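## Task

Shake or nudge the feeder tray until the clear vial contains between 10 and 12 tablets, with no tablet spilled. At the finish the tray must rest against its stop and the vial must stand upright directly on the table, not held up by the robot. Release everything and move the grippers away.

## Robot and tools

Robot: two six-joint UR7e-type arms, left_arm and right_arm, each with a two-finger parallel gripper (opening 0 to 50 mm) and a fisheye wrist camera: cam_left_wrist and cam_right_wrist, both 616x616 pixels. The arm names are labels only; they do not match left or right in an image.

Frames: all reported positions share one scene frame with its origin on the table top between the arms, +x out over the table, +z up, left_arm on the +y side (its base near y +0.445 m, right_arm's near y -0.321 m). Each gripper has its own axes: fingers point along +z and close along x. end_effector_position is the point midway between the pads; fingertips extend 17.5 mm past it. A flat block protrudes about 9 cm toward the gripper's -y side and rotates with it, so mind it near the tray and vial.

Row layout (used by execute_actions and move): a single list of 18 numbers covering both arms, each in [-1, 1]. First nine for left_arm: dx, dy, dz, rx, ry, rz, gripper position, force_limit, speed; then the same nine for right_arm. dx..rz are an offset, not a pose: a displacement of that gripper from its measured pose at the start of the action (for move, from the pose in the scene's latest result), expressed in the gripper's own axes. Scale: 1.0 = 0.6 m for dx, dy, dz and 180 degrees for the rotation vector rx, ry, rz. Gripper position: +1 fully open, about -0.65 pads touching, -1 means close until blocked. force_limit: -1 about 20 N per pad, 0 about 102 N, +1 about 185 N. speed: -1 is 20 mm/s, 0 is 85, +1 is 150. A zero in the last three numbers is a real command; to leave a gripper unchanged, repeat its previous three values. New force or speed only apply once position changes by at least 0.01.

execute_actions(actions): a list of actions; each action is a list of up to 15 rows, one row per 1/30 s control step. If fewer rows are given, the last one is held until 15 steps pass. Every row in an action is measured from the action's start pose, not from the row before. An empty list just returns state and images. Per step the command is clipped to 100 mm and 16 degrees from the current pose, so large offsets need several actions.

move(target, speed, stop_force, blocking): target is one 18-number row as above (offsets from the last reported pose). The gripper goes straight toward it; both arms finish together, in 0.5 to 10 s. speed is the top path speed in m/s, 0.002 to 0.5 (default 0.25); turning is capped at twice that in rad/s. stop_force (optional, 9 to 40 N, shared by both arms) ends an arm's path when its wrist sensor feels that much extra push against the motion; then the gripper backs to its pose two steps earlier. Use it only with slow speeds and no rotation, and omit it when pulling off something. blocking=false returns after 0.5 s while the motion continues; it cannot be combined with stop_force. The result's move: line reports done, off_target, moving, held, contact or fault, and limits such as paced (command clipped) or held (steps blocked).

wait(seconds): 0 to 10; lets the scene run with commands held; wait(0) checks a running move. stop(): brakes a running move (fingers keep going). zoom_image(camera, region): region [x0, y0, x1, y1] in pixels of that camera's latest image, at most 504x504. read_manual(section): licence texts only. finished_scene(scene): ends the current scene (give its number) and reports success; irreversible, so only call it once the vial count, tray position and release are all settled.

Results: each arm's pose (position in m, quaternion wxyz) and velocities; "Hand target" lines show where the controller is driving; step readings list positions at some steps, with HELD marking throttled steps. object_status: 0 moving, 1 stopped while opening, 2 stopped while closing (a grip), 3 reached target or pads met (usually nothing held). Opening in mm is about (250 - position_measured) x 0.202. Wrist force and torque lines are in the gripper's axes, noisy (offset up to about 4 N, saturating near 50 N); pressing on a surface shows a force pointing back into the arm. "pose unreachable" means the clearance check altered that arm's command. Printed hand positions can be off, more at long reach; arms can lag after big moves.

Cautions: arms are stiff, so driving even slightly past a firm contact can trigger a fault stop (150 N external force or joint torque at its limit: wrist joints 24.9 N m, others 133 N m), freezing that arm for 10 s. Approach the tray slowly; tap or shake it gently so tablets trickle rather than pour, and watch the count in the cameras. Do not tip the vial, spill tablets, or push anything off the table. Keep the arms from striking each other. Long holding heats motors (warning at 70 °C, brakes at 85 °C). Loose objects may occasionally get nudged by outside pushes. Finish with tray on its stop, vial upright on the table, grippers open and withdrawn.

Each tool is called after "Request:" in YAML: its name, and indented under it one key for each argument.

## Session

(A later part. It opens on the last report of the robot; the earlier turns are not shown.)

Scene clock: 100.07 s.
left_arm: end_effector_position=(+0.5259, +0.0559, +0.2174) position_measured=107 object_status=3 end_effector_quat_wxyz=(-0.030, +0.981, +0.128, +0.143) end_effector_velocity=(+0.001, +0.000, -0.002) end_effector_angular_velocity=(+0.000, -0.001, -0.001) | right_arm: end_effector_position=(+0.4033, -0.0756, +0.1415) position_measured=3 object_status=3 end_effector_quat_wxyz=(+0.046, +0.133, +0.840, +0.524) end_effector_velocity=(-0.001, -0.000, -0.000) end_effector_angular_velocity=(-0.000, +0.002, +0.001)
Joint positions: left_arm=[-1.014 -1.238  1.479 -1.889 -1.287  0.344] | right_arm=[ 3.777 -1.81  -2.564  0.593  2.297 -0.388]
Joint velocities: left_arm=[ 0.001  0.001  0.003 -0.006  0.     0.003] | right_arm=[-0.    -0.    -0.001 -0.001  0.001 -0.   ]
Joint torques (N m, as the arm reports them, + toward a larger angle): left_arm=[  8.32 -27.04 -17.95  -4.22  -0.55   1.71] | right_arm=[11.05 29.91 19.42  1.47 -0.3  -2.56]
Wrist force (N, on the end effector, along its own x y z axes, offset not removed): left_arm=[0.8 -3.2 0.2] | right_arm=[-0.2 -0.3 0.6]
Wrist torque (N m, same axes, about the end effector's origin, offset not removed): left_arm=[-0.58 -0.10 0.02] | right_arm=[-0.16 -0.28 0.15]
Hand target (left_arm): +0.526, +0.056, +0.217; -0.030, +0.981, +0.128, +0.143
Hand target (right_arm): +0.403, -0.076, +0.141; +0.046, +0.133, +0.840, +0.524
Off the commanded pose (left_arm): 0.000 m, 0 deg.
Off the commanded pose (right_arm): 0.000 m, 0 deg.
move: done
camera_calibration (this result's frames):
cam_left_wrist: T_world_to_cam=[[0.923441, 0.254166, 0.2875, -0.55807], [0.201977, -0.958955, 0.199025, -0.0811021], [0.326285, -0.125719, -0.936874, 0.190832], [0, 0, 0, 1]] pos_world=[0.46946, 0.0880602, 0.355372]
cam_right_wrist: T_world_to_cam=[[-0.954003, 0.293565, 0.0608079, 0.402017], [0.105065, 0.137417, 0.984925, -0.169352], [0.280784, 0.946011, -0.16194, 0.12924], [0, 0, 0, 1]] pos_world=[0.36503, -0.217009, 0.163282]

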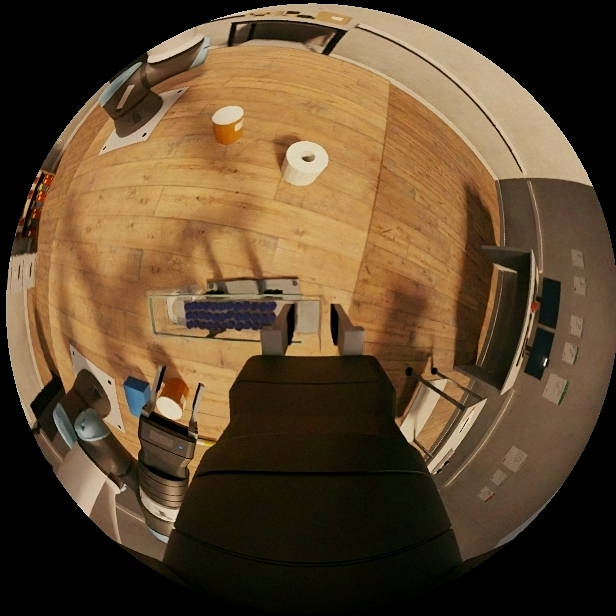

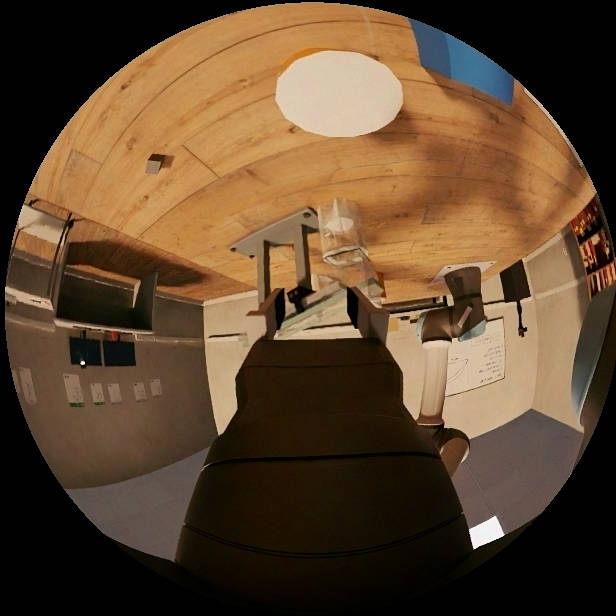

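Request:
move:
  target: [0.008,0,0.048,0,0,0.012,0.3,-1,0,0,0,0,0,0,0,1,0,0]
  speed: 0.05
  stop_force: 12

Request:
move:
  target: [-0.05,0,0,0,0,0,0.3,-1,0,0,0,0,0,0,0,1,0,0]
  speed: 0.01
  stop_force: 15

Request:
execute_actions:
  actions:
    - [[0.044,0,0,0,0,0,0.3,-1,0,0,0,0,0,0,0,1,0,0]]
    - [[0,0,0,0,0,0,0.3,-1,0,0,0,0,0,0,0,1,0,0]]

Request:
zoom_image:
  camera: "cam_left_wrist"
  region: [100,260,320,380]

Scene clock: 112.30 s.
left_arm: end_effector_position=(+0.5381, +0.0599, +0.1915) position_measured=107 object_status=3 end_effector_quat_wxyz=(-0.033, +0.983, +0.109, +0.143) end_effector_velocity=(+0.001, +0.000, -0.002) end_effector_angular_velocity=(+0.000, -0.000, -0.003) | right_arm: end_effector_position=(+0.4033, -0.0756, +0.1415) position_measured=3 object_status=3 end_effector_quat_wxyz=(+0.046, +0.133, +0.840, +0.524) end_effector_velocity=(+0.000, +0.000, -0.000) end_effector_angular_velocity=(-0.001, -0.000, -0.001)
Joint positions: left_arm=[-0.996 -1.207  1.508 -1.953 -1.288  0.401] | right_arm=[ 3.777 -1.81  -2.564  0.593  2.297 -0.388]
Joint velocities: left_arm=[ 0.002  0.003  0.002 -0.006 -0.     0.005] | right_arm=[ 0.001 -0.    -0.     0.    -0.001  0.   ]
Joint torques (N m, as the arm reports them, + toward a larger angle): left_arm=[  7.8  -29.48 -16.95  -4.34  -0.56   1.78] | right_arm=[11.08 29.87 18.94  1.6  -0.35 -2.6 ]
Wrist force (N, on the end effector, along its own x y z axes, offset not removed): left_arm=[1.1 -3.3 -1.0] | right_arm=[-2.1 1.7 -1.0]
Wrist torque (N m, same axes, about the end effector's origin, offset not removed): left_arm=[-0.64 -0.12 -0.08] | right_arm=[0.18 0.01 0.09]
Hand target (left_arm): +0.538, +0.060, +0.191; -0.033, +0.983, +0.109, +0.143
Hand target (right_arm): +0.403, -0.076, +0.141; +0.046, +0.133, +0.840, +0.524
Off the commanded pose (left_arm): 0.000 m, 0 deg.
Off the commanded pose (right_arm): 0.000 m, 0 deg.
move: done
camera_calibration (this result's frames):
cam_left_wrist: T_world_to_cam=[[0.932904, 0.218066, 0.286595, -0.565627], [0.168256, -0.967552, 0.1885, -0.0539513], [0.318401, -0.127631, -0.939325, 0.16789], [0, 0, 0, 1]] pos_world=[0.483297, 0.0925709, 0.329978]
cam_right_wrist: T_world_to_cam=[[-0.954003, 0.293565, 0.0608081, 0.402017], [0.105065, 0.137417, 0.984925, -0.169352], [0.280783, 0.946011, -0.16194, 0.12924], [0, 0, 0, 1]] pos_world=[0.36503, -0.217009, 0.163282]

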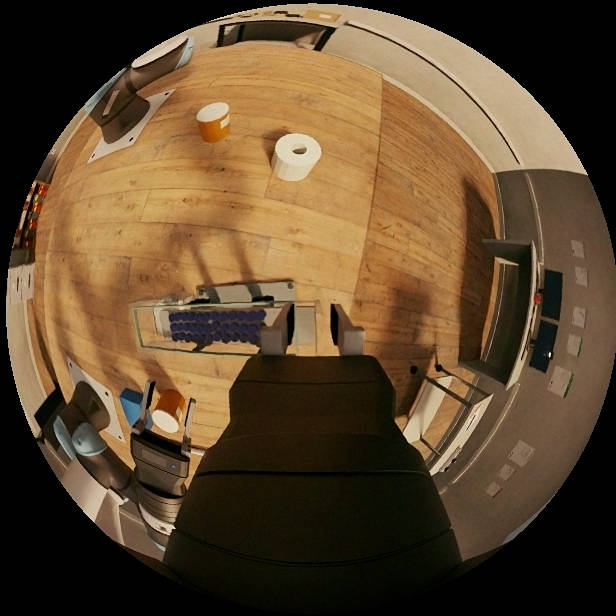

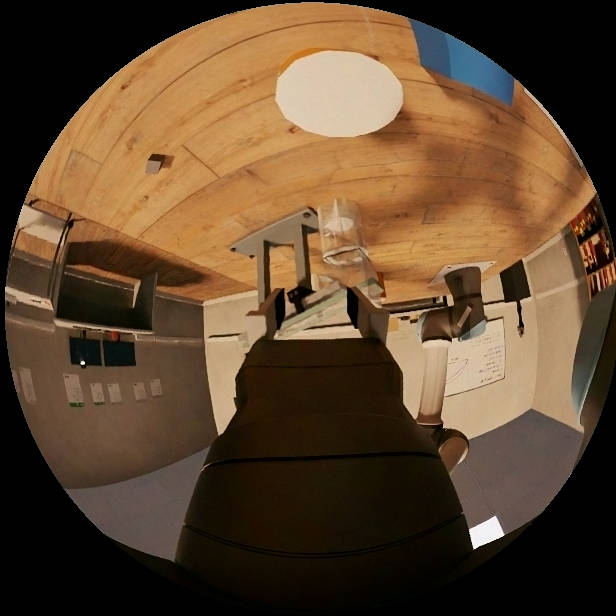

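Scene clock: 114.23 s.
left_arm: end_effector_position=(+0.5237, +0.0566, +0.1873) position_measured=107 object_status=3 end_effector_quat_wxyz=(-0.033, +0.983, +0.109, +0.143) end_effector_velocity=(+0.002, +0.001, +0.000) end_effector_angular_velocity=(+0.003, +0.004, -0.002) | right_arm: end_effector_position=(+0.4033, -0.0756, +0.1415) position_measured=3 object_status=3 end_effector_quat_wxyz=(+0.046, +0.133, +0.840, +0.524) end_effector_velocity=(-0.000, +0.000, +0.001) end_effector_angular_velocity=(+0.001, -0.001, +0.001)
Joint positions: left_arm=[-1.018 -1.224  1.541 -1.963 -1.286  0.378] | right_arm=[ 3.777 -1.81  -2.564  0.593  2.297 -0.388]
Joint velocities: left_arm=[ 0.004  0.003 -0.007  0.007 -0.002  0.006] | right_arm=[ 0.     0.002  0.    -0.001  0.001  0.   ]
Joint torques (N m, as the arm reports them, + toward a larger angle): left_arm=[ -0.87 -27.4  -23.19   2.01  -6.28   1.  ] | right_arm=[11.42 29.62 19.14  1.61 -0.26 -2.65]
Wrist force (N, on the end effector, along its own x y z axes, offset not removed): left_arm=[28.7 3.8 4.1] | right_arm=[0.3 -1.0 0.2]
Wrist torque (N m, same axes, about the end effector's origin, offset not removed): left_arm=[-0.27 -0.51 -0.24] | right_arm=[-0.29 -0.33 0.10]
Hand target (left_arm): +0.524, +0.057, +0.187; -0.033, +0.983, +0.109, +0.143
Hand target (right_arm): +0.403, -0.076, +0.141; +0.046, +0.133, +0.840, +0.524
Off the commanded pose (left_arm): 0.015 m, 0 deg.
Off the commanded pose (right_arm): 0.000 m, 0 deg.
move: contact (left_arm)
camera_calibration (this result's frames):
cam_left_wrist: T_world_to_cam=[[0.932847, 0.218141, 0.286724, -0.550245], [0.168168, -0.967482, 0.188938, -0.0538914], [0.318615, -0.128033, -0.939197, 0.16798], [0, 0, 0, 1]] pos_world=[0.468837, 0.0893992, 0.325717]
cam_right_wrist: T_world_to_cam=[[-0.954003, 0.293565, 0.060808, 0.402017], [0.105065, 0.137417, 0.984925, -0.169352], [0.280783, 0.946011, -0.16194, 0.12924], [0, 0, 0, 1]] pos_world=[0.36503, -0.217009, 0.163282]

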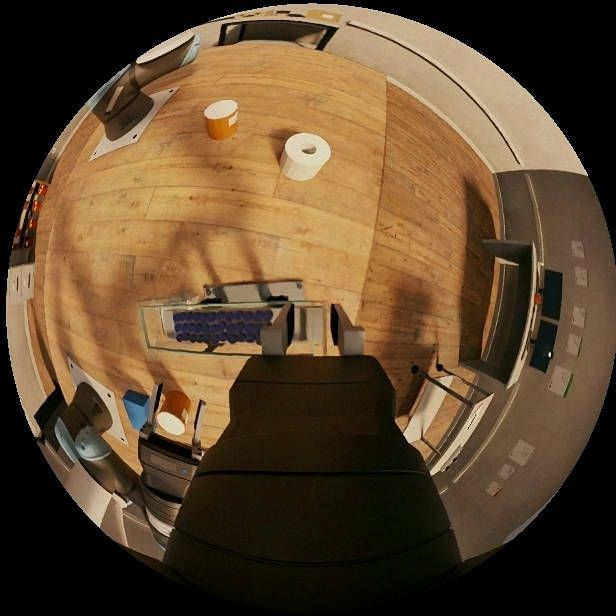

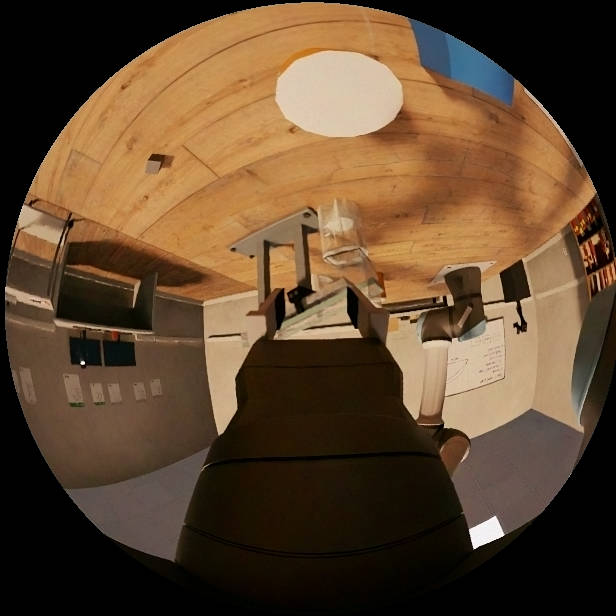

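Scene clock: 115.23 s.
left_arm: end_effector_position=(+0.5479, +0.0621, +0.1946) position_measured=107 object_status=3 end_effector_quat_wxyz=(-0.033, +0.983, +0.109, +0.143) end_effector_velocity=(-0.000, -0.000, -0.000) end_effector_angular_velocity=(+0.000, -0.000, +0.001) | right_arm: end_effector_position=(+0.4033, -0.0756, +0.1415) position_measured=3 object_status=3 end_effector_quat_wxyz=(+0.046, +0.133, +0.840, +0.524) end_effector_velocity=(-0.000, +0.000, -0.000) end_effector_angular_velocity=(-0.000, +0.001, +0.001)
Joint positions: left_arm=[-0.981 -1.196  1.486 -1.946 -1.289  0.416] | right_arm=[ 3.777 -1.81  -2.564  0.593  2.297 -0.388]
Joint velocities: left_arm=[-0.    -0.     0.     0.     0.    -0.001] | right_arm=[ 0.001  0.001 -0.    -0.001 -0.    -0.   ]
Joint torques (N m, as the arm reports them, + toward a larger angle): left_arm=[-10.12 -55.53 -17.22  -4.62   1.22  -1.08] | right_arm=[11.14 30.21 19.46  1.64 -0.25 -2.53]
Wrist force (N, on the end effector, along its own x y z axes, offset not removed): left_arm=[-0.3 -1.5 -0.1] | right_arm=[-0.7 -0.6 1.1]
Wrist torque (N m, same axes, about the end effector's origin, offset not removed): left_arm=[-0.38 0.09 -0.11] | right_arm=[-0.11 -0.12 0.24]
Hand target (left_arm): +0.548, +0.062, +0.195; -0.033, +0.983, +0.109, +0.143
Hand target (right_arm): +0.403, -0.076, +0.141; +0.046, +0.133, +0.840, +0.524
Off the commanded pose (left_arm): 0.000 m, 0 deg.
Off the commanded pose (right_arm): 0.000 m, 0 deg.
Step readings (end_effector_position; steps 1 to 15: 1st action; 16 to 30: 2nd action):
0: left_arm (+0.5237, +0.0566, +0.1873) | right_arm (+0.4033, -0.0756, +0.1415)
1: left_arm (+0.5238, +0.0567, +0.1873) | right_arm (+0.4033, -0.0756, +0.1415)
2: left_arm (+0.5259, +0.0575, +0.1874) | right_arm (+0.4033, -0.0756, +0.1415)
4: left_arm (+0.5346, +0.0598, +0.1903) | right_arm (+0.4033, -0.0756, +0.1415)
8: left_arm (+0.5440, +0.0616, +0.1935) | right_arm (+0.4033, -0.0756, +0.1415)
15: left_arm (+0.5478, +0.0620, +0.1947) | right_arm (+0.4033, -0.0756, +0.1415)
16: left_arm (+0.5480, +0.0620, +0.1947) | right_arm (+0.4033, -0.0756, +0.1415)
17: left_arm (+0.5480, +0.0621, +0.1948) | right_arm (+0.4033, -0.0756, +0.1415)
19: left_arm (+0.5480, +0.0621, +0.1948) | right_arm (+0.4033, -0.0756, +0.1415)
23: left_arm (+0.5480, +0.0621, +0.1947) | right_arm (+0.4033, -0.0756, +0.1415)
30: end_effector_position above
camera_calibration (this result's frames):
cam_left_wrist: T_world_to_cam=[[0.932855, 0.218107, 0.286724, -0.576067], [0.168207, -0.967518, 0.188719, -0.0540535], [0.318571, -0.127819, -0.939242, 0.167839], [0, 0, 0, 1]] pos_world=[0.49301, 0.0947994, 0.333014]
cam_right_wrist: T_world_to_cam=[[-0.954003, 0.293565, 0.060808, 0.402017], [0.105065, 0.137417, 0.984925, -0.169352], [0.280784, 0.946011, -0.16194, 0.12924], [0, 0, 0, 1]] pos_world=[0.36503, -0.217009, 0.163282]

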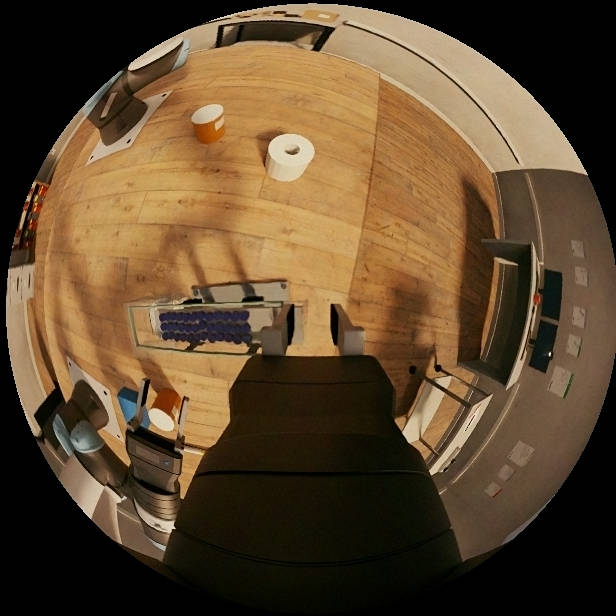

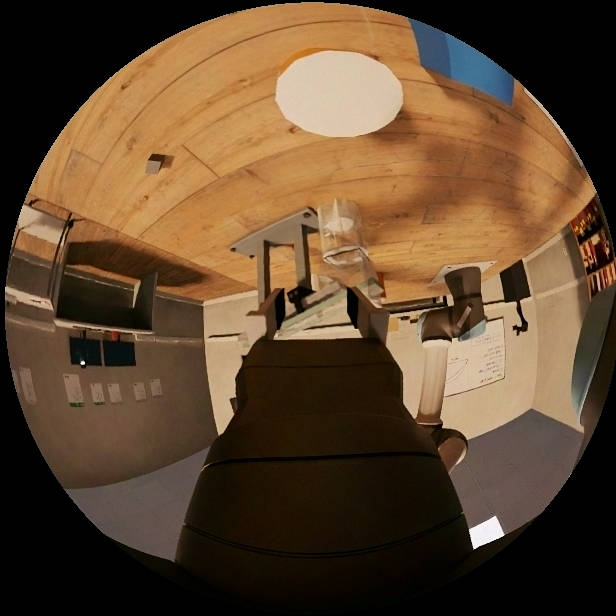

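Region (100, 260, 320, 380) of cam_left_wrist's 616x616 image, scaled by 2.291, with more detail than that image has; it fills the top 275 rows of this view, and the rest is white.

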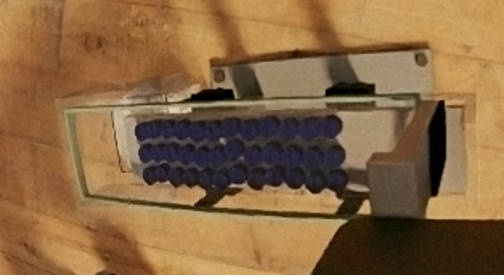

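36 again. Eight cycles.

Request:
execute_actions:
  actions:
    - [[-0.042,0,0,0,0,0,0.3,-1,0,0,0,0,0,0,0,1,0,0]]
    - [[0.042,0,0,0,0,0,0.3,-1,0,0,0,0,0,0,0,1,0,0]]
    - [[-0.042,0,0,0,0,0,0.3,-1,0,0,0,0,0,0,0,1,0,0]]
    - [[0.042,0,0,0,0,0,0.3,-1,0,0,0,0,0,0,0,1,0,0]]
    - [[-0.042,0,0,0,0,0,0.3,-1,0,0,0,0,0,0,0,1,0,0]]
    - [[0.042,0,0,0,0,0,0.3,-1,0,0,0,0,0,0,0,1,0,0]]
    - [[-0.042,0,0,0,0,0,0.3,-1,0,0,0,0,0,0,0,1,0,0]]
    - [[0.042,0,0,0,0,0,0.3,-1,0,0,0,0,0,0,0,1,0,0]]
    - [[-0.042,0,0,0,0,0,0.3,-1,0,0,0,0,0,0,0,1,0,0]]
    - [[0.042,0,0,0,0,0,0.3,-1,0,0,0,0,0,0,0,1,0,0]]
    - [[-0.042,0,0,0,0,0,0.3,-1,0,0,0,0,0,0,0,1,0,0]]
    - [[0.042,0,0,0,0,0,0.3,-1,0,0,0,0,0,0,0,1,0,0]]
    - [[-0.042,0,0,0,0,0,0.3,-1,0,0,0,0,0,0,0,1,0,0]]
    - [[0.042,0,0,0,0,0,0.3,-1,0,0,0,0,0,0,0,1,0,0]]
    - [[-0.042,0,0,0,0,0,0.3,-1,0,0,0,0,0,0,0,1,0,0]]
    - [[0.042,0,0,0,0,0,0.3,-1,0,0,0,0,0,0,0,1,0,0]]
    - [[0,0,0,0,0,0,0.3,-1,0,0,0,0,0,0,0,1,0,0]]

Request:
zoom_image:
  camera: "cam_left_wrist"
  region: [100,260,320,380]

Request:
zoom_image:
  camera: "cam_right_wrist"
  region: [260,170,420,300]

Scene clock: 141.33 s.
left_arm: end_effector_position=(+0.5480, +0.0625, +0.1945) position_measured=107 object_status=3 end_effector_quat_wxyz=(-0.033, +0.983, +0.110, +0.143) end_effector_velocity=(-0.000, -0.000, +0.000) end_effector_angular_velocity=(-0.002, -0.002, +0.000) | right_arm: end_effector_position=(+0.4033, -0.0756, +0.1415) position_measured=3 object_status=3 end_effector_quat_wxyz=(+0.046, +0.133, +0.840, +0.524) end_effector_velocity=(+0.000, +0.000, -0.000) end_effector_angular_velocity=(+0.000, -0.001, +0.000)
Joint positions: left_arm=[-0.98  -1.197  1.487 -1.947 -1.289  0.416] | right_arm=[ 3.777 -1.81  -2.564  0.593  2.297 -0.388]
Joint velocities: left_arm=[-0.001 -0.001  0.001 -0.002  0.001 -0.001] | right_arm=[ 0.001 -0.001  0.     0.001 -0.001  0.   ]
Joint torques (N m, as the arm reports them, + toward a larger angle): left_arm=[ -9.56 -55.8  -16.93  -4.65   1.18  -1.05] | right_arm=[11.8  29.42 19.29  1.58 -0.24 -2.57]
Wrist force (N, on the end effector, along its own x y z axes, offset not removed): left_arm=[0.0 -2.0 0.9] | right_arm=[-0.5 1.7 1.3]
Wrist torque (N m, same axes, about the end effector's origin, offset not removed): left_arm=[-0.39 -0.02 -0.10] | right_arm=[0.22 -0.10 0.18]
Hand target (left_arm): +0.548, +0.062, +0.195; -0.033, +0.983, +0.110, +0.143
Hand target (right_arm): +0.403, -0.076, +0.141; +0.046, +0.133, +0.840, +0.524
Off the commanded pose (left_arm): 0.000 m, 0 deg.
Off the commanded pose (right_arm): 0.000 m, 0 deg.
Step readings (end_effector_position; steps 1 to 15: 1st action; 16 to 30: 2nd action; 31 to 45: 3rd action; 46 to 60: 4th action; 61 to 75: 5th action; 76 to 90: 6th action; 91 to 105: 7th action; 106 to 120: 8th action; 121 to 135: 9th action; 136 to 150: 10th action; 151 to 165: 11th action; 166 to 180: 12th action; 181 to 195: 13th action):
0: left_arm (+0.5478, +0.0620, +0.1947) | right_arm (+0.4033, -0.0756, +0.1415)
1: left_arm (+0.5478, +0.0620, +0.1947) | right_arm (+0.4033, -0.0756, +0.1415)
2: left_arm (+0.5457, +0.0611, +0.1946) | right_arm (+0.4033, -0.0756, +0.1415)
4: left_arm (+0.5373, +0.0593, +0.1917) | right_arm (+0.4033, -0.0756, +0.1415)
8: left_arm (+0.5284, +0.0576, +0.1886) | right_arm (+0.4033, -0.0756, +0.1415)
15: left_arm (+0.5248, +0.0569, +0.1875) | right_arm (+0.4033, -0.0756, +0.1415)
16: left_arm (+0.5247, +0.0569, +0.1874) | right_arm (+0.4033, -0.0756, +0.1415)
17: left_arm (+0.5267, +0.0577, +0.1877) | right_arm (+0.4033, -0.0756, +0.1415)
19: left_arm (+0.5351, +0.0598, +0.1905) | right_arm (+0.4033, -0.0756, +0.1415)
23: left_arm (+0.5442, +0.0616, +0.1936) | right_arm (+0.4033, -0.0756, +0.1415)
30: left_arm (+0.5479, +0.0621, +0.1946) | right_arm (+0.4033, -0.0756, +0.1415)
31: left_arm (+0.5480, +0.0621, +0.1947) | right_arm (+0.4033, -0.0756, +0.1415)
32: left_arm (+0.5460, +0.0613, +0.1945) | right_arm (+0.4033, -0.0756, +0.1415)
34: left_arm (+0.5376, +0.0594, +0.1916) | right_arm (+0.4033, -0.0756, +0.1415)
38: left_arm (+0.5286, +0.0577, +0.1885) | right_arm (+0.4033, -0.0756, +0.1415)
45: left_arm (+0.5248, +0.0570, +0.1875) | right_arm (+0.4033, -0.0756, +0.1415)
46: left_arm (+0.5247, +0.0570, +0.1875) | right_arm (+0.4033, -0.0756, +0.1415)
47: left_arm (+0.5267, +0.0577, +0.1877) | right_arm (+0.4033, -0.0756, +0.1415)
49: left_arm (+0.5351, +0.0599, +0.1905) | right_arm (+0.4033, -0.0756, +0.1415)
53: left_arm (+0.5442, +0.0617, +0.1936) | right_arm (+0.4033, -0.0756, +0.1415)
60: left_arm (+0.5479, +0.0621, +0.1946) | right_arm (+0.4033, -0.0756, +0.1415)
61: left_arm (+0.5480, +0.0621, +0.1947) | right_arm (+0.4033, -0.0756, +0.1415)
62: left_arm (+0.5461, +0.0613, +0.1945) | right_arm (+0.4033, -0.0756, +0.1415)
64: left_arm (+0.5376, +0.0595, +0.1916) | right_arm (+0.4033, -0.0756, +0.1415)
68: left_arm (+0.5286, +0.0577, +0.1886) | right_arm (+0.4033, -0.0756, +0.1415)
75: left_arm (+0.5249, +0.0570, +0.1875) | right_arm (+0.4033, -0.0756, +0.1415)
76: left_arm (+0.5248, +0.0570, +0.1875) | right_arm (+0.4033, -0.0756, +0.1415)
77: left_arm (+0.5267, +0.0578, +0.1877) | right_arm (+0.4033, -0.0756, +0.1415)
79: left_arm (+0.5351, +0.0599, +0.1906) | right_arm (+0.4033, -0.0756, +0.1415)
83: left_arm (+0.5442, +0.0617, +0.1936) | right_arm (+0.4033, -0.0756, +0.1415)
90: left_arm (+0.5479, +0.0622, +0.1946) | right_arm (+0.4033, -0.0756, +0.1415)
91: left_arm (+0.5480, +0.0622, +0.1947) | right_arm (+0.4033, -0.0756, +0.1415)
92: left_arm (+0.5461, +0.0614, +0.1945) | right_arm (+0.4033, -0.0756, +0.1415)
94: left_arm (+0.5376, +0.0595, +0.1916) | right_arm (+0.4033, -0.0756, +0.1415)
98: left_arm (+0.5286, +0.0578, +0.1886) | right_arm (+0.4033, -0.0756, +0.1415)
105: left_arm (+0.5249, +0.0571, +0.1875) | right_arm (+0.4033, -0.0756, +0.1415)
106: left_arm (+0.5248, +0.0571, +0.1875) | right_arm (+0.4033, -0.0756, +0.1415)
107: left_arm (+0.5267, +0.0578, +0.1877) | right_arm (+0.4033, -0.0756, +0.1415)
109: left_arm (+0.5351, +0.0600, +0.1906) | right_arm (+0.4033, -0.0756, +0.1415)
113: left_arm (+0.5442, +0.0618, +0.1936) | right_arm (+0.4033, -0.0756, +0.1415)
120: left_arm (+0.5479, +0.0622, +0.1946) | right_arm (+0.4033, -0.0756, +0.1415)
121: left_arm (+0.5480, +0.0622, +0.1947) | right_arm (+0.4033, -0.0756, +0.1415)
122: left_arm (+0.5461, +0.0614, +0.1945) | right_arm (+0.4033, -0.0756, +0.1415)
124: left_arm (+0.5377, +0.0596, +0.1916) | right_arm (+0.4033, -0.0756, +0.1415)
128: left_arm (+0.5286, +0.0578, +0.1886) | right_arm (+0.4033, -0.0756, +0.1415)
135: left_arm (+0.5249, +0.0571, +0.1875) | right_arm (+0.4033, -0.0756, +0.1415)
136: left_arm (+0.5248, +0.0571, +0.1875) | right_arm (+0.4033, -0.0756, +0.1415)
137: left_arm (+0.5267, +0.0579, +0.1877) | right_arm (+0.4033, -0.0756, +0.1415)
139: left_arm (+0.5352, +0.0600, +0.1906) | right_arm (+0.4033, -0.0756, +0.1415)
143: left_arm (+0.5442, +0.0618, +0.1936) | right_arm (+0.4033, -0.0756, +0.1415)
150: left_arm (+0.5479, +0.0623, +0.1947) | right_arm (+0.4033, -0.0756, +0.1415)
151: left_arm (+0.5480, +0.0623, +0.1947) | right_arm (+0.4033, -0.0756, +0.1415)
152: left_arm (+0.5461, +0.0615, +0.1945) | right_arm (+0.4033, -0.0756, +0.1415)
154: left_arm (+0.5377, +0.0596, +0.1916) | right_arm (+0.4033, -0.0756, +0.1415)
158: left_arm (+0.5287, +0.0579, +0.1886) | right_arm (+0.4033, -0.0756, +0.1415)
165: left_arm (+0.5249, +0.0572, +0.1875) | right_arm (+0.4033, -0.0756, +0.1415)
166: left_arm (+0.5248, +0.0572, +0.1875) | right_arm (+0.4033, -0.0756, +0.1415)
167: left_arm (+0.5268, +0.0579, +0.1877) | right_arm (+0.4033, -0.0756, +0.1415)
169: left_arm (+0.5352, +0.0600, +0.1906) | right_arm (+0.4033, -0.0756, +0.1415)
173: left_arm (+0.5443, +0.0619, +0.1936) | right_arm (+0.4033, -0.0756, +0.1415)
180: left_arm (+0.5480, +0.0623, +0.1947) | right_arm (+0.4033, -0.0756, +0.1415)
181: left_arm (+0.5481, +0.0623, +0.1947) | right_arm (+0.4033, -0.0756, +0.1415)
182: left_arm (+0.5461, +0.0615, +0.1946) | right_arm (+0.4033, -0.0756, +0.1415)
184: left_arm (+0.5377, +0.0596, +0.1916) | right_arm (+0.4033, -0.0756, +0.1415)
Lines left out of this list: 22.
camera_calibration (this result's frames):
cam_left_wrist: T_world_to_cam=[[0.932732, 0.218237, 0.287027, -0.576302], [0.168217, -0.96747, 0.188958, -0.0537468], [0.318928, -0.127964, -0.939101, 0.167597], [0, 0, 0, 1]] pos_world=[0.493125, 0.0952185, 0.332961]
cam_right_wrist: T_world_to_cam=[[-0.954003, 0.293566, 0.0608076, 0.402017], [0.105065, 0.137418, 0.984925, -0.169351], [0.280784, 0.94601, -0.16194, 0.12924], [0, 0, 0, 1]] pos_world=[0.36503, -0.217009, 0.163282]

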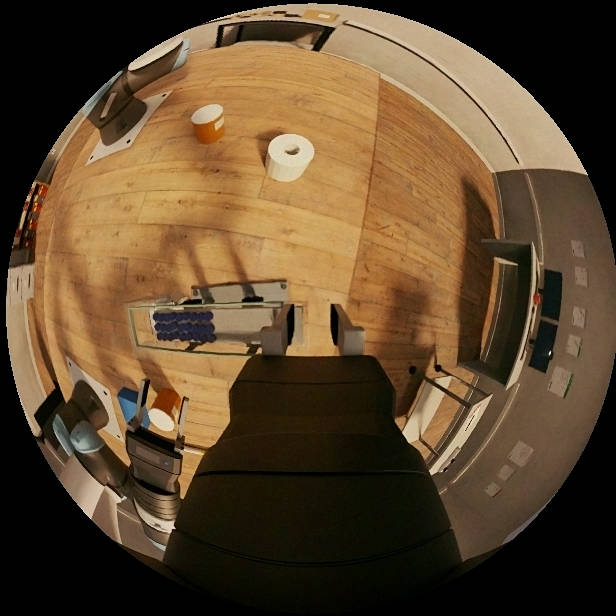

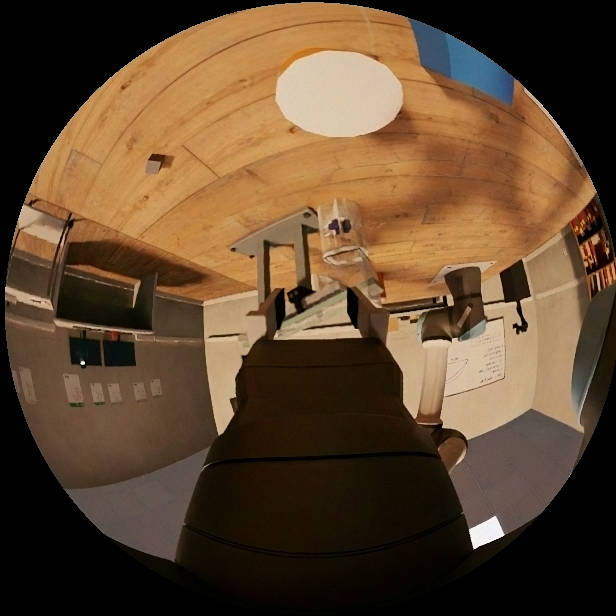

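Region (100, 260, 320, 380) of cam_left_wrist's 616x616 image, scaled by 2.291, with more detail than that image has; it fills the top 275 rows of this view, and the rest is white.

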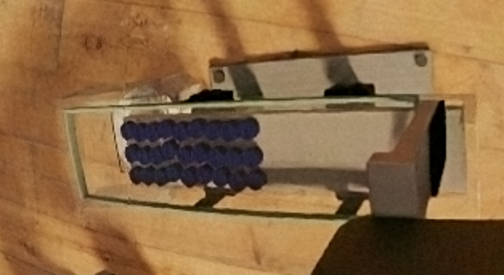

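Region (260, 170, 420, 300) of cam_right_wrist's 616x616 image, scaled by 3.150, with more detail than that image has; it fills the top 410 rows of this view, and the rest is white.

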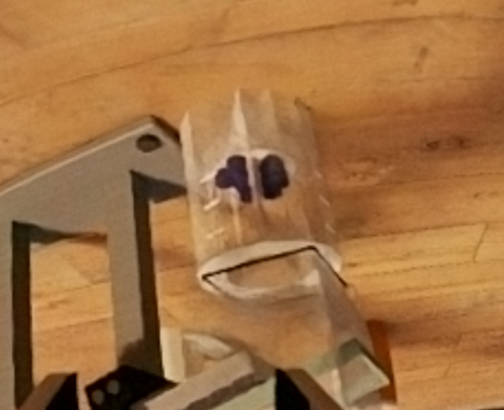

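About 9 rows left (9 in). One cycle at a time.

Request:
execute_actions:
  actions:
    - [[-0.042,0,0,0,0,0,0.3,-1,0,0,0,0,0,0,0,1,0,0]]
    - [[0.042,0,0,0,0,0,0.3,-1,0,0,0,0,0,0,0,1,0,0]]
    - [[0,0,0,0,0,0,0.3,-1,0,0,0,0,0,0,0,1,0,0]]

Request:
zoom_image:
  camera: "cam_left_wrist"
  region: [120,290,240,360]

Scene clock: 147.97 s.
left_arm: end_effector_position=(+0.5480, +0.0625, +0.1944) position_measured=107 object_status=3 end_effector_quat_wxyz=(-0.033, +0.983, +0.110, +0.143) end_effector_velocity=(-0.000, +0.000, -0.001) end_effector_angular_velocity=(+0.001, +0.001, +0.000) | right_arm: end_effector_position=(+0.4033, -0.0756, +0.1415) position_measured=3 object_status=3 end_effector_quat_wxyz=(+0.046, +0.133, +0.840, +0.524) end_effector_velocity=(-0.000, -0.000, +0.001) end_effector_angular_velocity=(+0.001, -0.001, -0.000)
Joint positions: left_arm=[-0.98  -1.197  1.487 -1.947 -1.289  0.416] | right_arm=[ 3.777 -1.81  -2.564  0.593  2.297 -0.388]
Joint velocities: left_arm=[-0.     0.001  0.     0.    -0.    -0.001] | right_arm=[-0.     0.001 -0.001  0.001  0.    -0.   ]
Joint torques (N m, as the arm reports them, + toward a larger angle): left_arm=[ -8.7  -55.24 -16.62  -4.35   1.17  -1.09] | right_arm=[10.6  29.29 19.2   1.64 -0.16 -2.49]
Wrist force (N, on the end effector, along its own x y z axes, offset not removed): left_arm=[3.3 -1.2 -0.6] | right_arm=[-1.6 0.4 -2.1]
Wrist torque (N m, same axes, about the end effector's origin, offset not removed): left_arm=[-0.16 -0.68 -0.06] | right_arm=[-0.20 0.13 0.12]
Hand target (left_arm): +0.548, +0.062, +0.195; -0.033, +0.983, +0.110, +0.143
Hand target (right_arm): +0.403, -0.076, +0.141; +0.046, +0.133, +0.840, +0.524
Off the commanded pose (left_arm): 0.000 m, 0 deg.
Off the commanded pose (right_arm): 0.000 m, 0 deg.
Step readings (end_effector_position; steps 1 to 15: 1st action; 16 to 30: 2nd action; 31 to 45: 3rd action):
0: left_arm (+0.5480, +0.0624, +0.1947) | right_arm (+0.4033, -0.0756, +0.1415)
1: left_arm (+0.5480, +0.0624, +0.1947) | right_arm (+0.4033, -0.0756, +0.1415)
2: left_arm (+0.5459, +0.0615, +0.1946) | right_arm (+0.4033, -0.0756, +0.1415)
4: left_arm (+0.5375, +0.0597, +0.1917) | right_arm (+0.4033, -0.0756, +0.1415)
8: left_arm (+0.5286, +0.0580, +0.1886) | right_arm (+0.4033, -0.0756, +0.1415)
15: left_arm (+0.5250, +0.0573, +0.1875) | right_arm (+0.4033, -0.0756, +0.1415)
16: left_arm (+0.5249, +0.0573, +0.1874) | right_arm (+0.4033, -0.0756, +0.1415)
17: left_arm (+0.5268, +0.0581, +0.1876) | right_arm (+0.4033, -0.0756, +0.1415)
19: left_arm (+0.5353, +0.0602, +0.1905) | right_arm (+0.4033, -0.0756, +0.1415)
23: left_arm (+0.5443, +0.0620, +0.1935) | right_arm (+0.4033, -0.0756, +0.1415)
30: left_arm (+0.5480, +0.0625, +0.1946) | right_arm (+0.4033, -0.0756, +0.1415)
31: left_arm (+0.5482, +0.0625, +0.1946) | right_arm (+0.4033, -0.0756, +0.1415)
32: left_arm (+0.5482, +0.0625, +0.1946) | right_arm (+0.4033, -0.0756, +0.1415)
34: left_arm (+0.5482, +0.0625, +0.1946) | right_arm (+0.4033, -0.0756, +0.1415)
38: left_arm (+0.5482, +0.0626, +0.1946) | right_arm (+0.4033, -0.0756, +0.1415)
45: end_effector_position above
camera_calibration (this result's frames):
cam_left_wrist: T_world_to_cam=[[0.932747, 0.218243, 0.286973, -0.576311], [0.168267, -0.967482, 0.188854, -0.0536789], [0.318858, -0.127865, -0.939138, 0.167559], [0, 0, 0, 1]] pos_world=[0.493157, 0.0952674, 0.332884]
cam_right_wrist: T_world_to_cam=[[-0.954003, 0.293565, 0.0608076, 0.402017], [0.105065, 0.137418, 0.984925, -0.169351], [0.280784, 0.94601, -0.16194, 0.12924], [0, 0, 0, 1]] pos_world=[0.36503, -0.217009, 0.163282]

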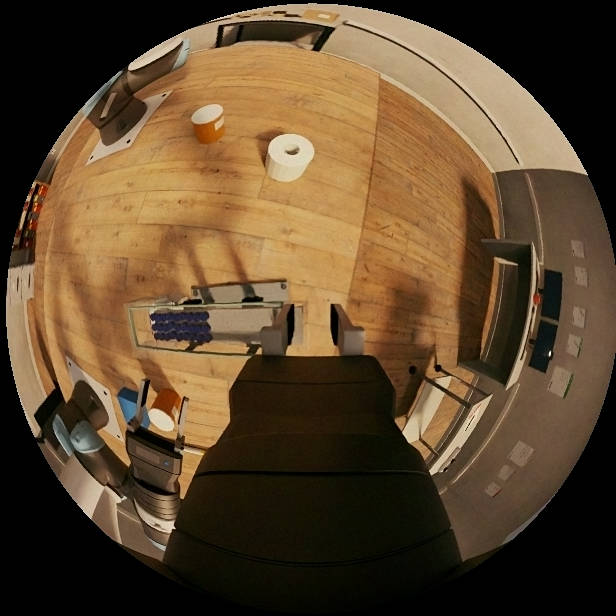

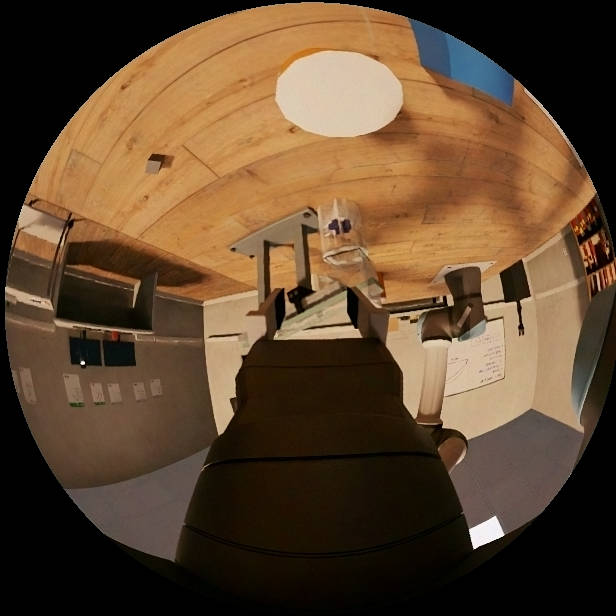

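Region (120, 290, 240, 360) of cam_left_wrist's 616x616 image, scaled by 4.200, with more detail than that image has; it fills the top 294 rows of this view, and the rest is white.

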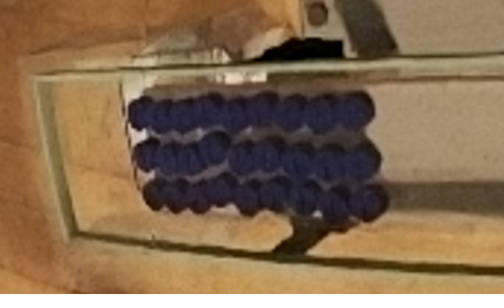

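Request:
execute_actions:
  actions:
    - [[-0.042,0,0,0,0,0,0.3,-1,0,0,0,0,0,0,0,1,0,0]]
    - [[0.042,0,0,0,0,0,0.3,-1,0,0,0,0,0,0,0,1,0,0]]
    - [[0,0,0,0,0,0,0.3,-1,0,0,0,0,0,0,0,1,0,0]]

Request:
zoom_image:
  camera: "cam_left_wrist"
  region: [120,290,240,360]

Scene clock: 154.47 s.
left_arm: end_effector_position=(+0.5481, +0.0626, +0.1944) position_measured=107 object_status=3 end_effector_quat_wxyz=(-0.033, +0.983, +0.110, +0.143) end_effector_velocity=(+0.000, -0.000, +0.001) end_effector_angular_velocity=(-0.002, -0.001, -0.001) | right_arm: end_effector_position=(+0.4033, -0.0756, +0.1415) position_measured=3 object_status=3 end_effector_quat_wxyz=(+0.046, +0.133, +0.840, +0.524) end_effector_velocity=(+0.000, -0.000, -0.000) end_effector_angular_velocity=(-0.001, +0.001, -0.001)
Joint positions: left_arm=[-0.98  -1.196  1.487 -1.947 -1.289  0.416] | right_arm=[ 3.777 -1.81  -2.564  0.593  2.297 -0.388]
Joint velocities: left_arm=[-0.    -0.001  0.001 -0.002 -0.     0.001] | right_arm=[-0.     0.    -0.    -0.001 -0.    -0.   ]
Joint torques (N m, as the arm reports them, + toward a larger angle): left_arm=[ -9.59 -55.81 -17.46  -4.47   1.16  -1.01] | right_arm=[10.35 29.16 19.34  1.58 -0.26 -2.57]
Wrist force (N, on the end effector, along its own x y z axes, offset not removed): left_arm=[1.0 -4.0 0.9] | right_arm=[-2.8 0.0 0.1]
Wrist torque (N m, same axes, about the end effector's origin, offset not removed): left_arm=[-0.84 -0.21 -0.01] | right_arm=[-0.12 0.38 0.09]
Hand target (left_arm): +0.548, +0.063, +0.195; -0.033, +0.983, +0.110, +0.143
Hand target (right_arm): +0.403, -0.076, +0.141; +0.046, +0.133, +0.840, +0.524
Off the commanded pose (left_arm): 0.000 m, 0 deg.
Off the commanded pose (right_arm): 0.000 m, 0 deg.
Step readings (end_effector_position; steps 1 to 15: 1st action; 16 to 30: 2nd action; 31 to 45: 3rd action):
0: left_arm (+0.5480, +0.0625, +0.1946) | right_arm (+0.4033, -0.0756, +0.1415)
1: left_arm (+0.5480, +0.0625, +0.1946) | right_arm (+0.4033, -0.0756, +0.1415)
2: left_arm (+0.5459, +0.0616, +0.1945) | right_arm (+0.4033, -0.0756, +0.1415)
4: left_arm (+0.5375, +0.0597, +0.1916) | right_arm (+0.4033, -0.0756, +0.1415)
8: left_arm (+0.5286, +0.0581, +0.1885) | right_arm (+0.4033, -0.0756, +0.1415)
15: left_arm (+0.5250, +0.0574, +0.1874) | right_arm (+0.4033, -0.0756, +0.1415)
16: left_arm (+0.5249, +0.0574, +0.1873) | right_arm (+0.4033, -0.0756, +0.1415)
17: left_arm (+0.5269, +0.0582, +0.1875) | right_arm (+0.4033, -0.0756, +0.1415)
19: left_arm (+0.5353, +0.0603, +0.1904) | right_arm (+0.4033, -0.0756, +0.1415)
23: left_arm (+0.5443, +0.0621, +0.1935) | right_arm (+0.4033, -0.0756, +0.1415)
30: left_arm (+0.5481, +0.0626, +0.1945) | right_arm (+0.4033, -0.0756, +0.1415)
31: left_arm (+0.5482, +0.0626, +0.1945) | right_arm (+0.4033, -0.0756, +0.1415)
32: left_arm (+0.5482, +0.0626, +0.1946) | right_arm (+0.4033, -0.0756, +0.1415)
34: left_arm (+0.5482, +0.0626, +0.1946) | right_arm (+0.4033, -0.0756, +0.1415)
38: left_arm (+0.5482, +0.0626, +0.1945) | right_arm (+0.4033, -0.0756, +0.1415)
45: end_effector_position above
camera_calibration (this result's frames):
cam_left_wrist: T_world_to_cam=[[0.932761, 0.21825, 0.28692, -0.576319], [0.168317, -0.967493, 0.188749, -0.053611], [0.318788, -0.127765, -0.939176, 0.16752], [0, 0, 0, 1]] pos_world=[0.493188, 0.0953165, 0.332807]
cam_right_wrist: T_world_to_cam=[[-0.954003, 0.293565, 0.0608079, 0.402017], [0.105065, 0.137418, 0.984925, -0.169351], [0.280784, 0.94601, -0.16194, 0.12924], [0, 0, 0, 1]] pos_world=[0.36503, -0.217009, 0.163282]

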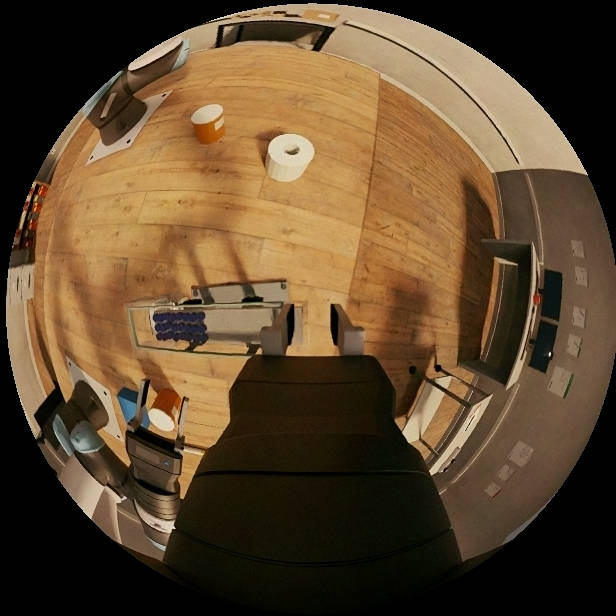

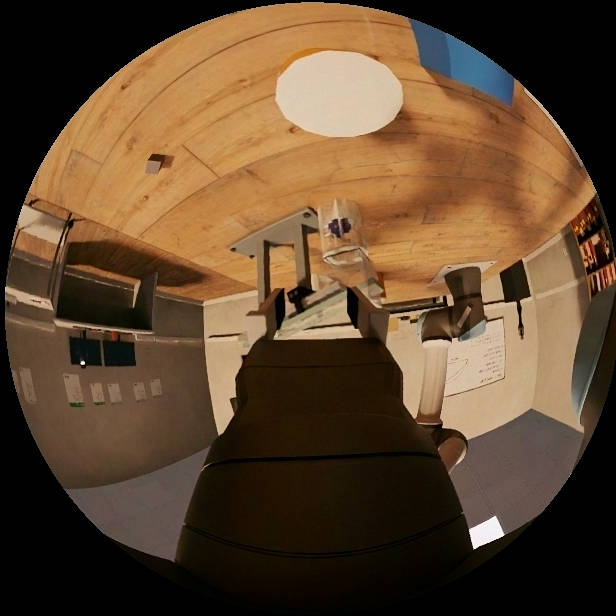

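Region (120, 290, 240, 360) of cam_left_wrist's 616x616 image, scaled by 4.200, with more detail than that image has; it fills the top 294 rows of this view, and the rest is white.

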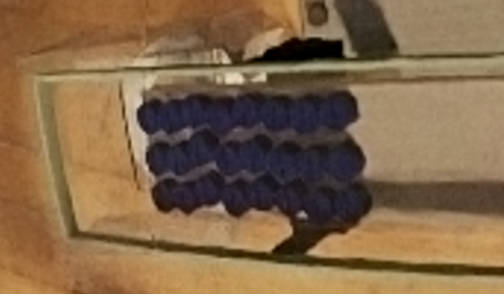

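Request:
move:
  target: [-0.012,0,-0.15,0,0,0,1,-1,0,0,0,-0.1,0,0,0,1,0,0]
  speed: 0.15

Request:
finished_scene:
  scene: 2

Scene clock: 159.40 s.
left_arm: end_effector_position=(+0.5168, +0.0524, +0.2781) position_measured=3 object_status=3 end_effector_quat_wxyz=(-0.033, +0.983, +0.110, +0.143) end_effector_velocity=(-0.001, -0.001, +0.002) end_effector_angular_velocity=(-0.000, -0.000, +0.001) | right_arm: end_effector_position=(+0.3903, -0.1275, +0.1680) position_measured=3 object_status=3 end_effector_quat_wxyz=(+0.046, +0.133, +0.840, +0.524) end_effector_velocity=(+0.000, -0.002, +0.001) end_effector_angular_velocity=(-0.003, -0.000, -0.000)
Joint positions: left_arm=[-1.031 -1.273  1.369 -1.739 -1.285  0.364] | right_arm=[ 3.629 -1.643 -2.593  0.362  2.412 -0.521]
Joint velocities: left_arm=[-0.002 -0.001 -0.005  0.006  0.    -0.003] | right_arm=[-0.007  0.008  0.001 -0.018  0.003 -0.01 ]
Joint torques (N m, as the arm reports them, + toward a larger angle): left_arm=[-11.72 -51.92 -31.82  -1.88   2.01  -1.24] | right_arm=[-13.85  25.21  23.74   1.89   2.49  -2.36]
Wrist force (N, on the end effector, along its own x y z axes, offset not removed): left_arm=[0.9 -1.3 -1.9] | right_arm=[-3.5 0.1 1.6]
Wrist torque (N m, same axes, about the end effector's origin, offset not removed): left_arm=[-0.33 -0.13 -0.10] | right_arm=[-0.07 0.53 0.20]
Hand target (left_arm): +0.517, +0.052, +0.278; -0.033, +0.983, +0.110, +0.143
Hand target (right_arm): +0.390, -0.128, +0.168; +0.046, +0.133, +0.840, +0.524
Off the commanded pose (left_arm): 0.000 m, 0 deg.
Off the commanded pose (right_arm): 0.000 m, 0 deg.
move: done
camera_calibration (this result's frames):
cam_left_wrist: T_world_to_cam=[[0.932773, 0.218236, 0.286893, -0.569], [0.168281, -0.967485, 0.188823, -0.0740347], [0.318773, -0.12785, -0.939169, 0.254851], [0, 0, 0, 1]] pos_world=[0.461967, 0.0851318, 0.41657]
cam_right_wrist: T_world_to_cam=[[-0.953938, 0.293786, 0.0607685, 0.403254], [0.104986, 0.137159, 0.98497, -0.187027], [0.281035, 0.945979, -0.161685, 0.186121], [0, 0, 0, 1]] pos_world=[0.352008, -0.268885, 0.189804]

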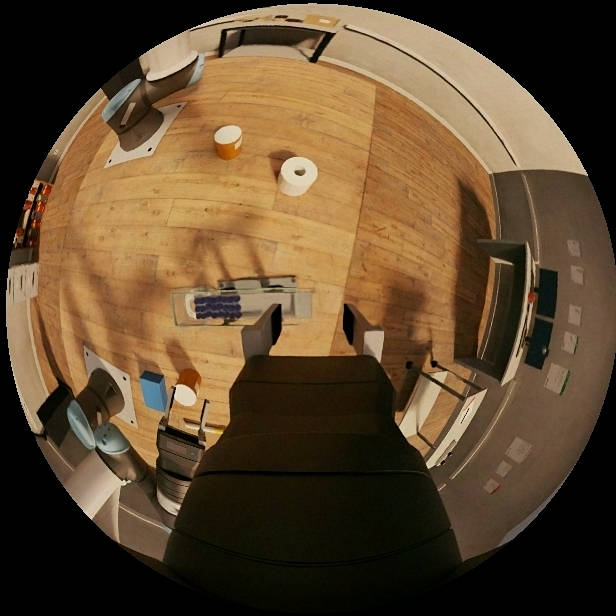

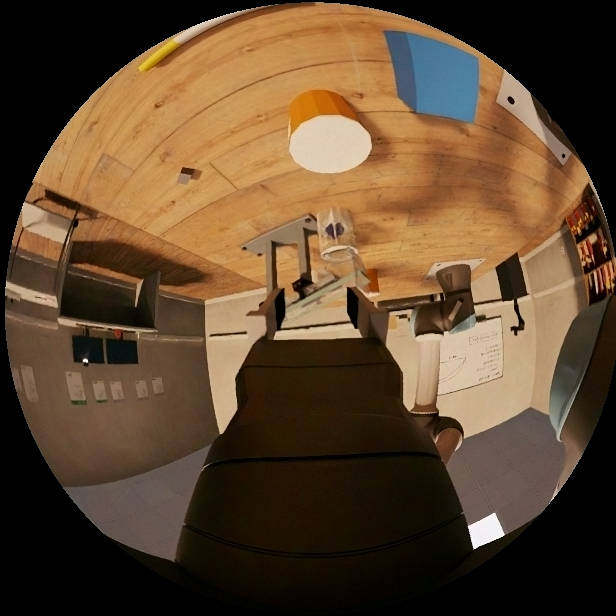

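The scene is finished: the task was done.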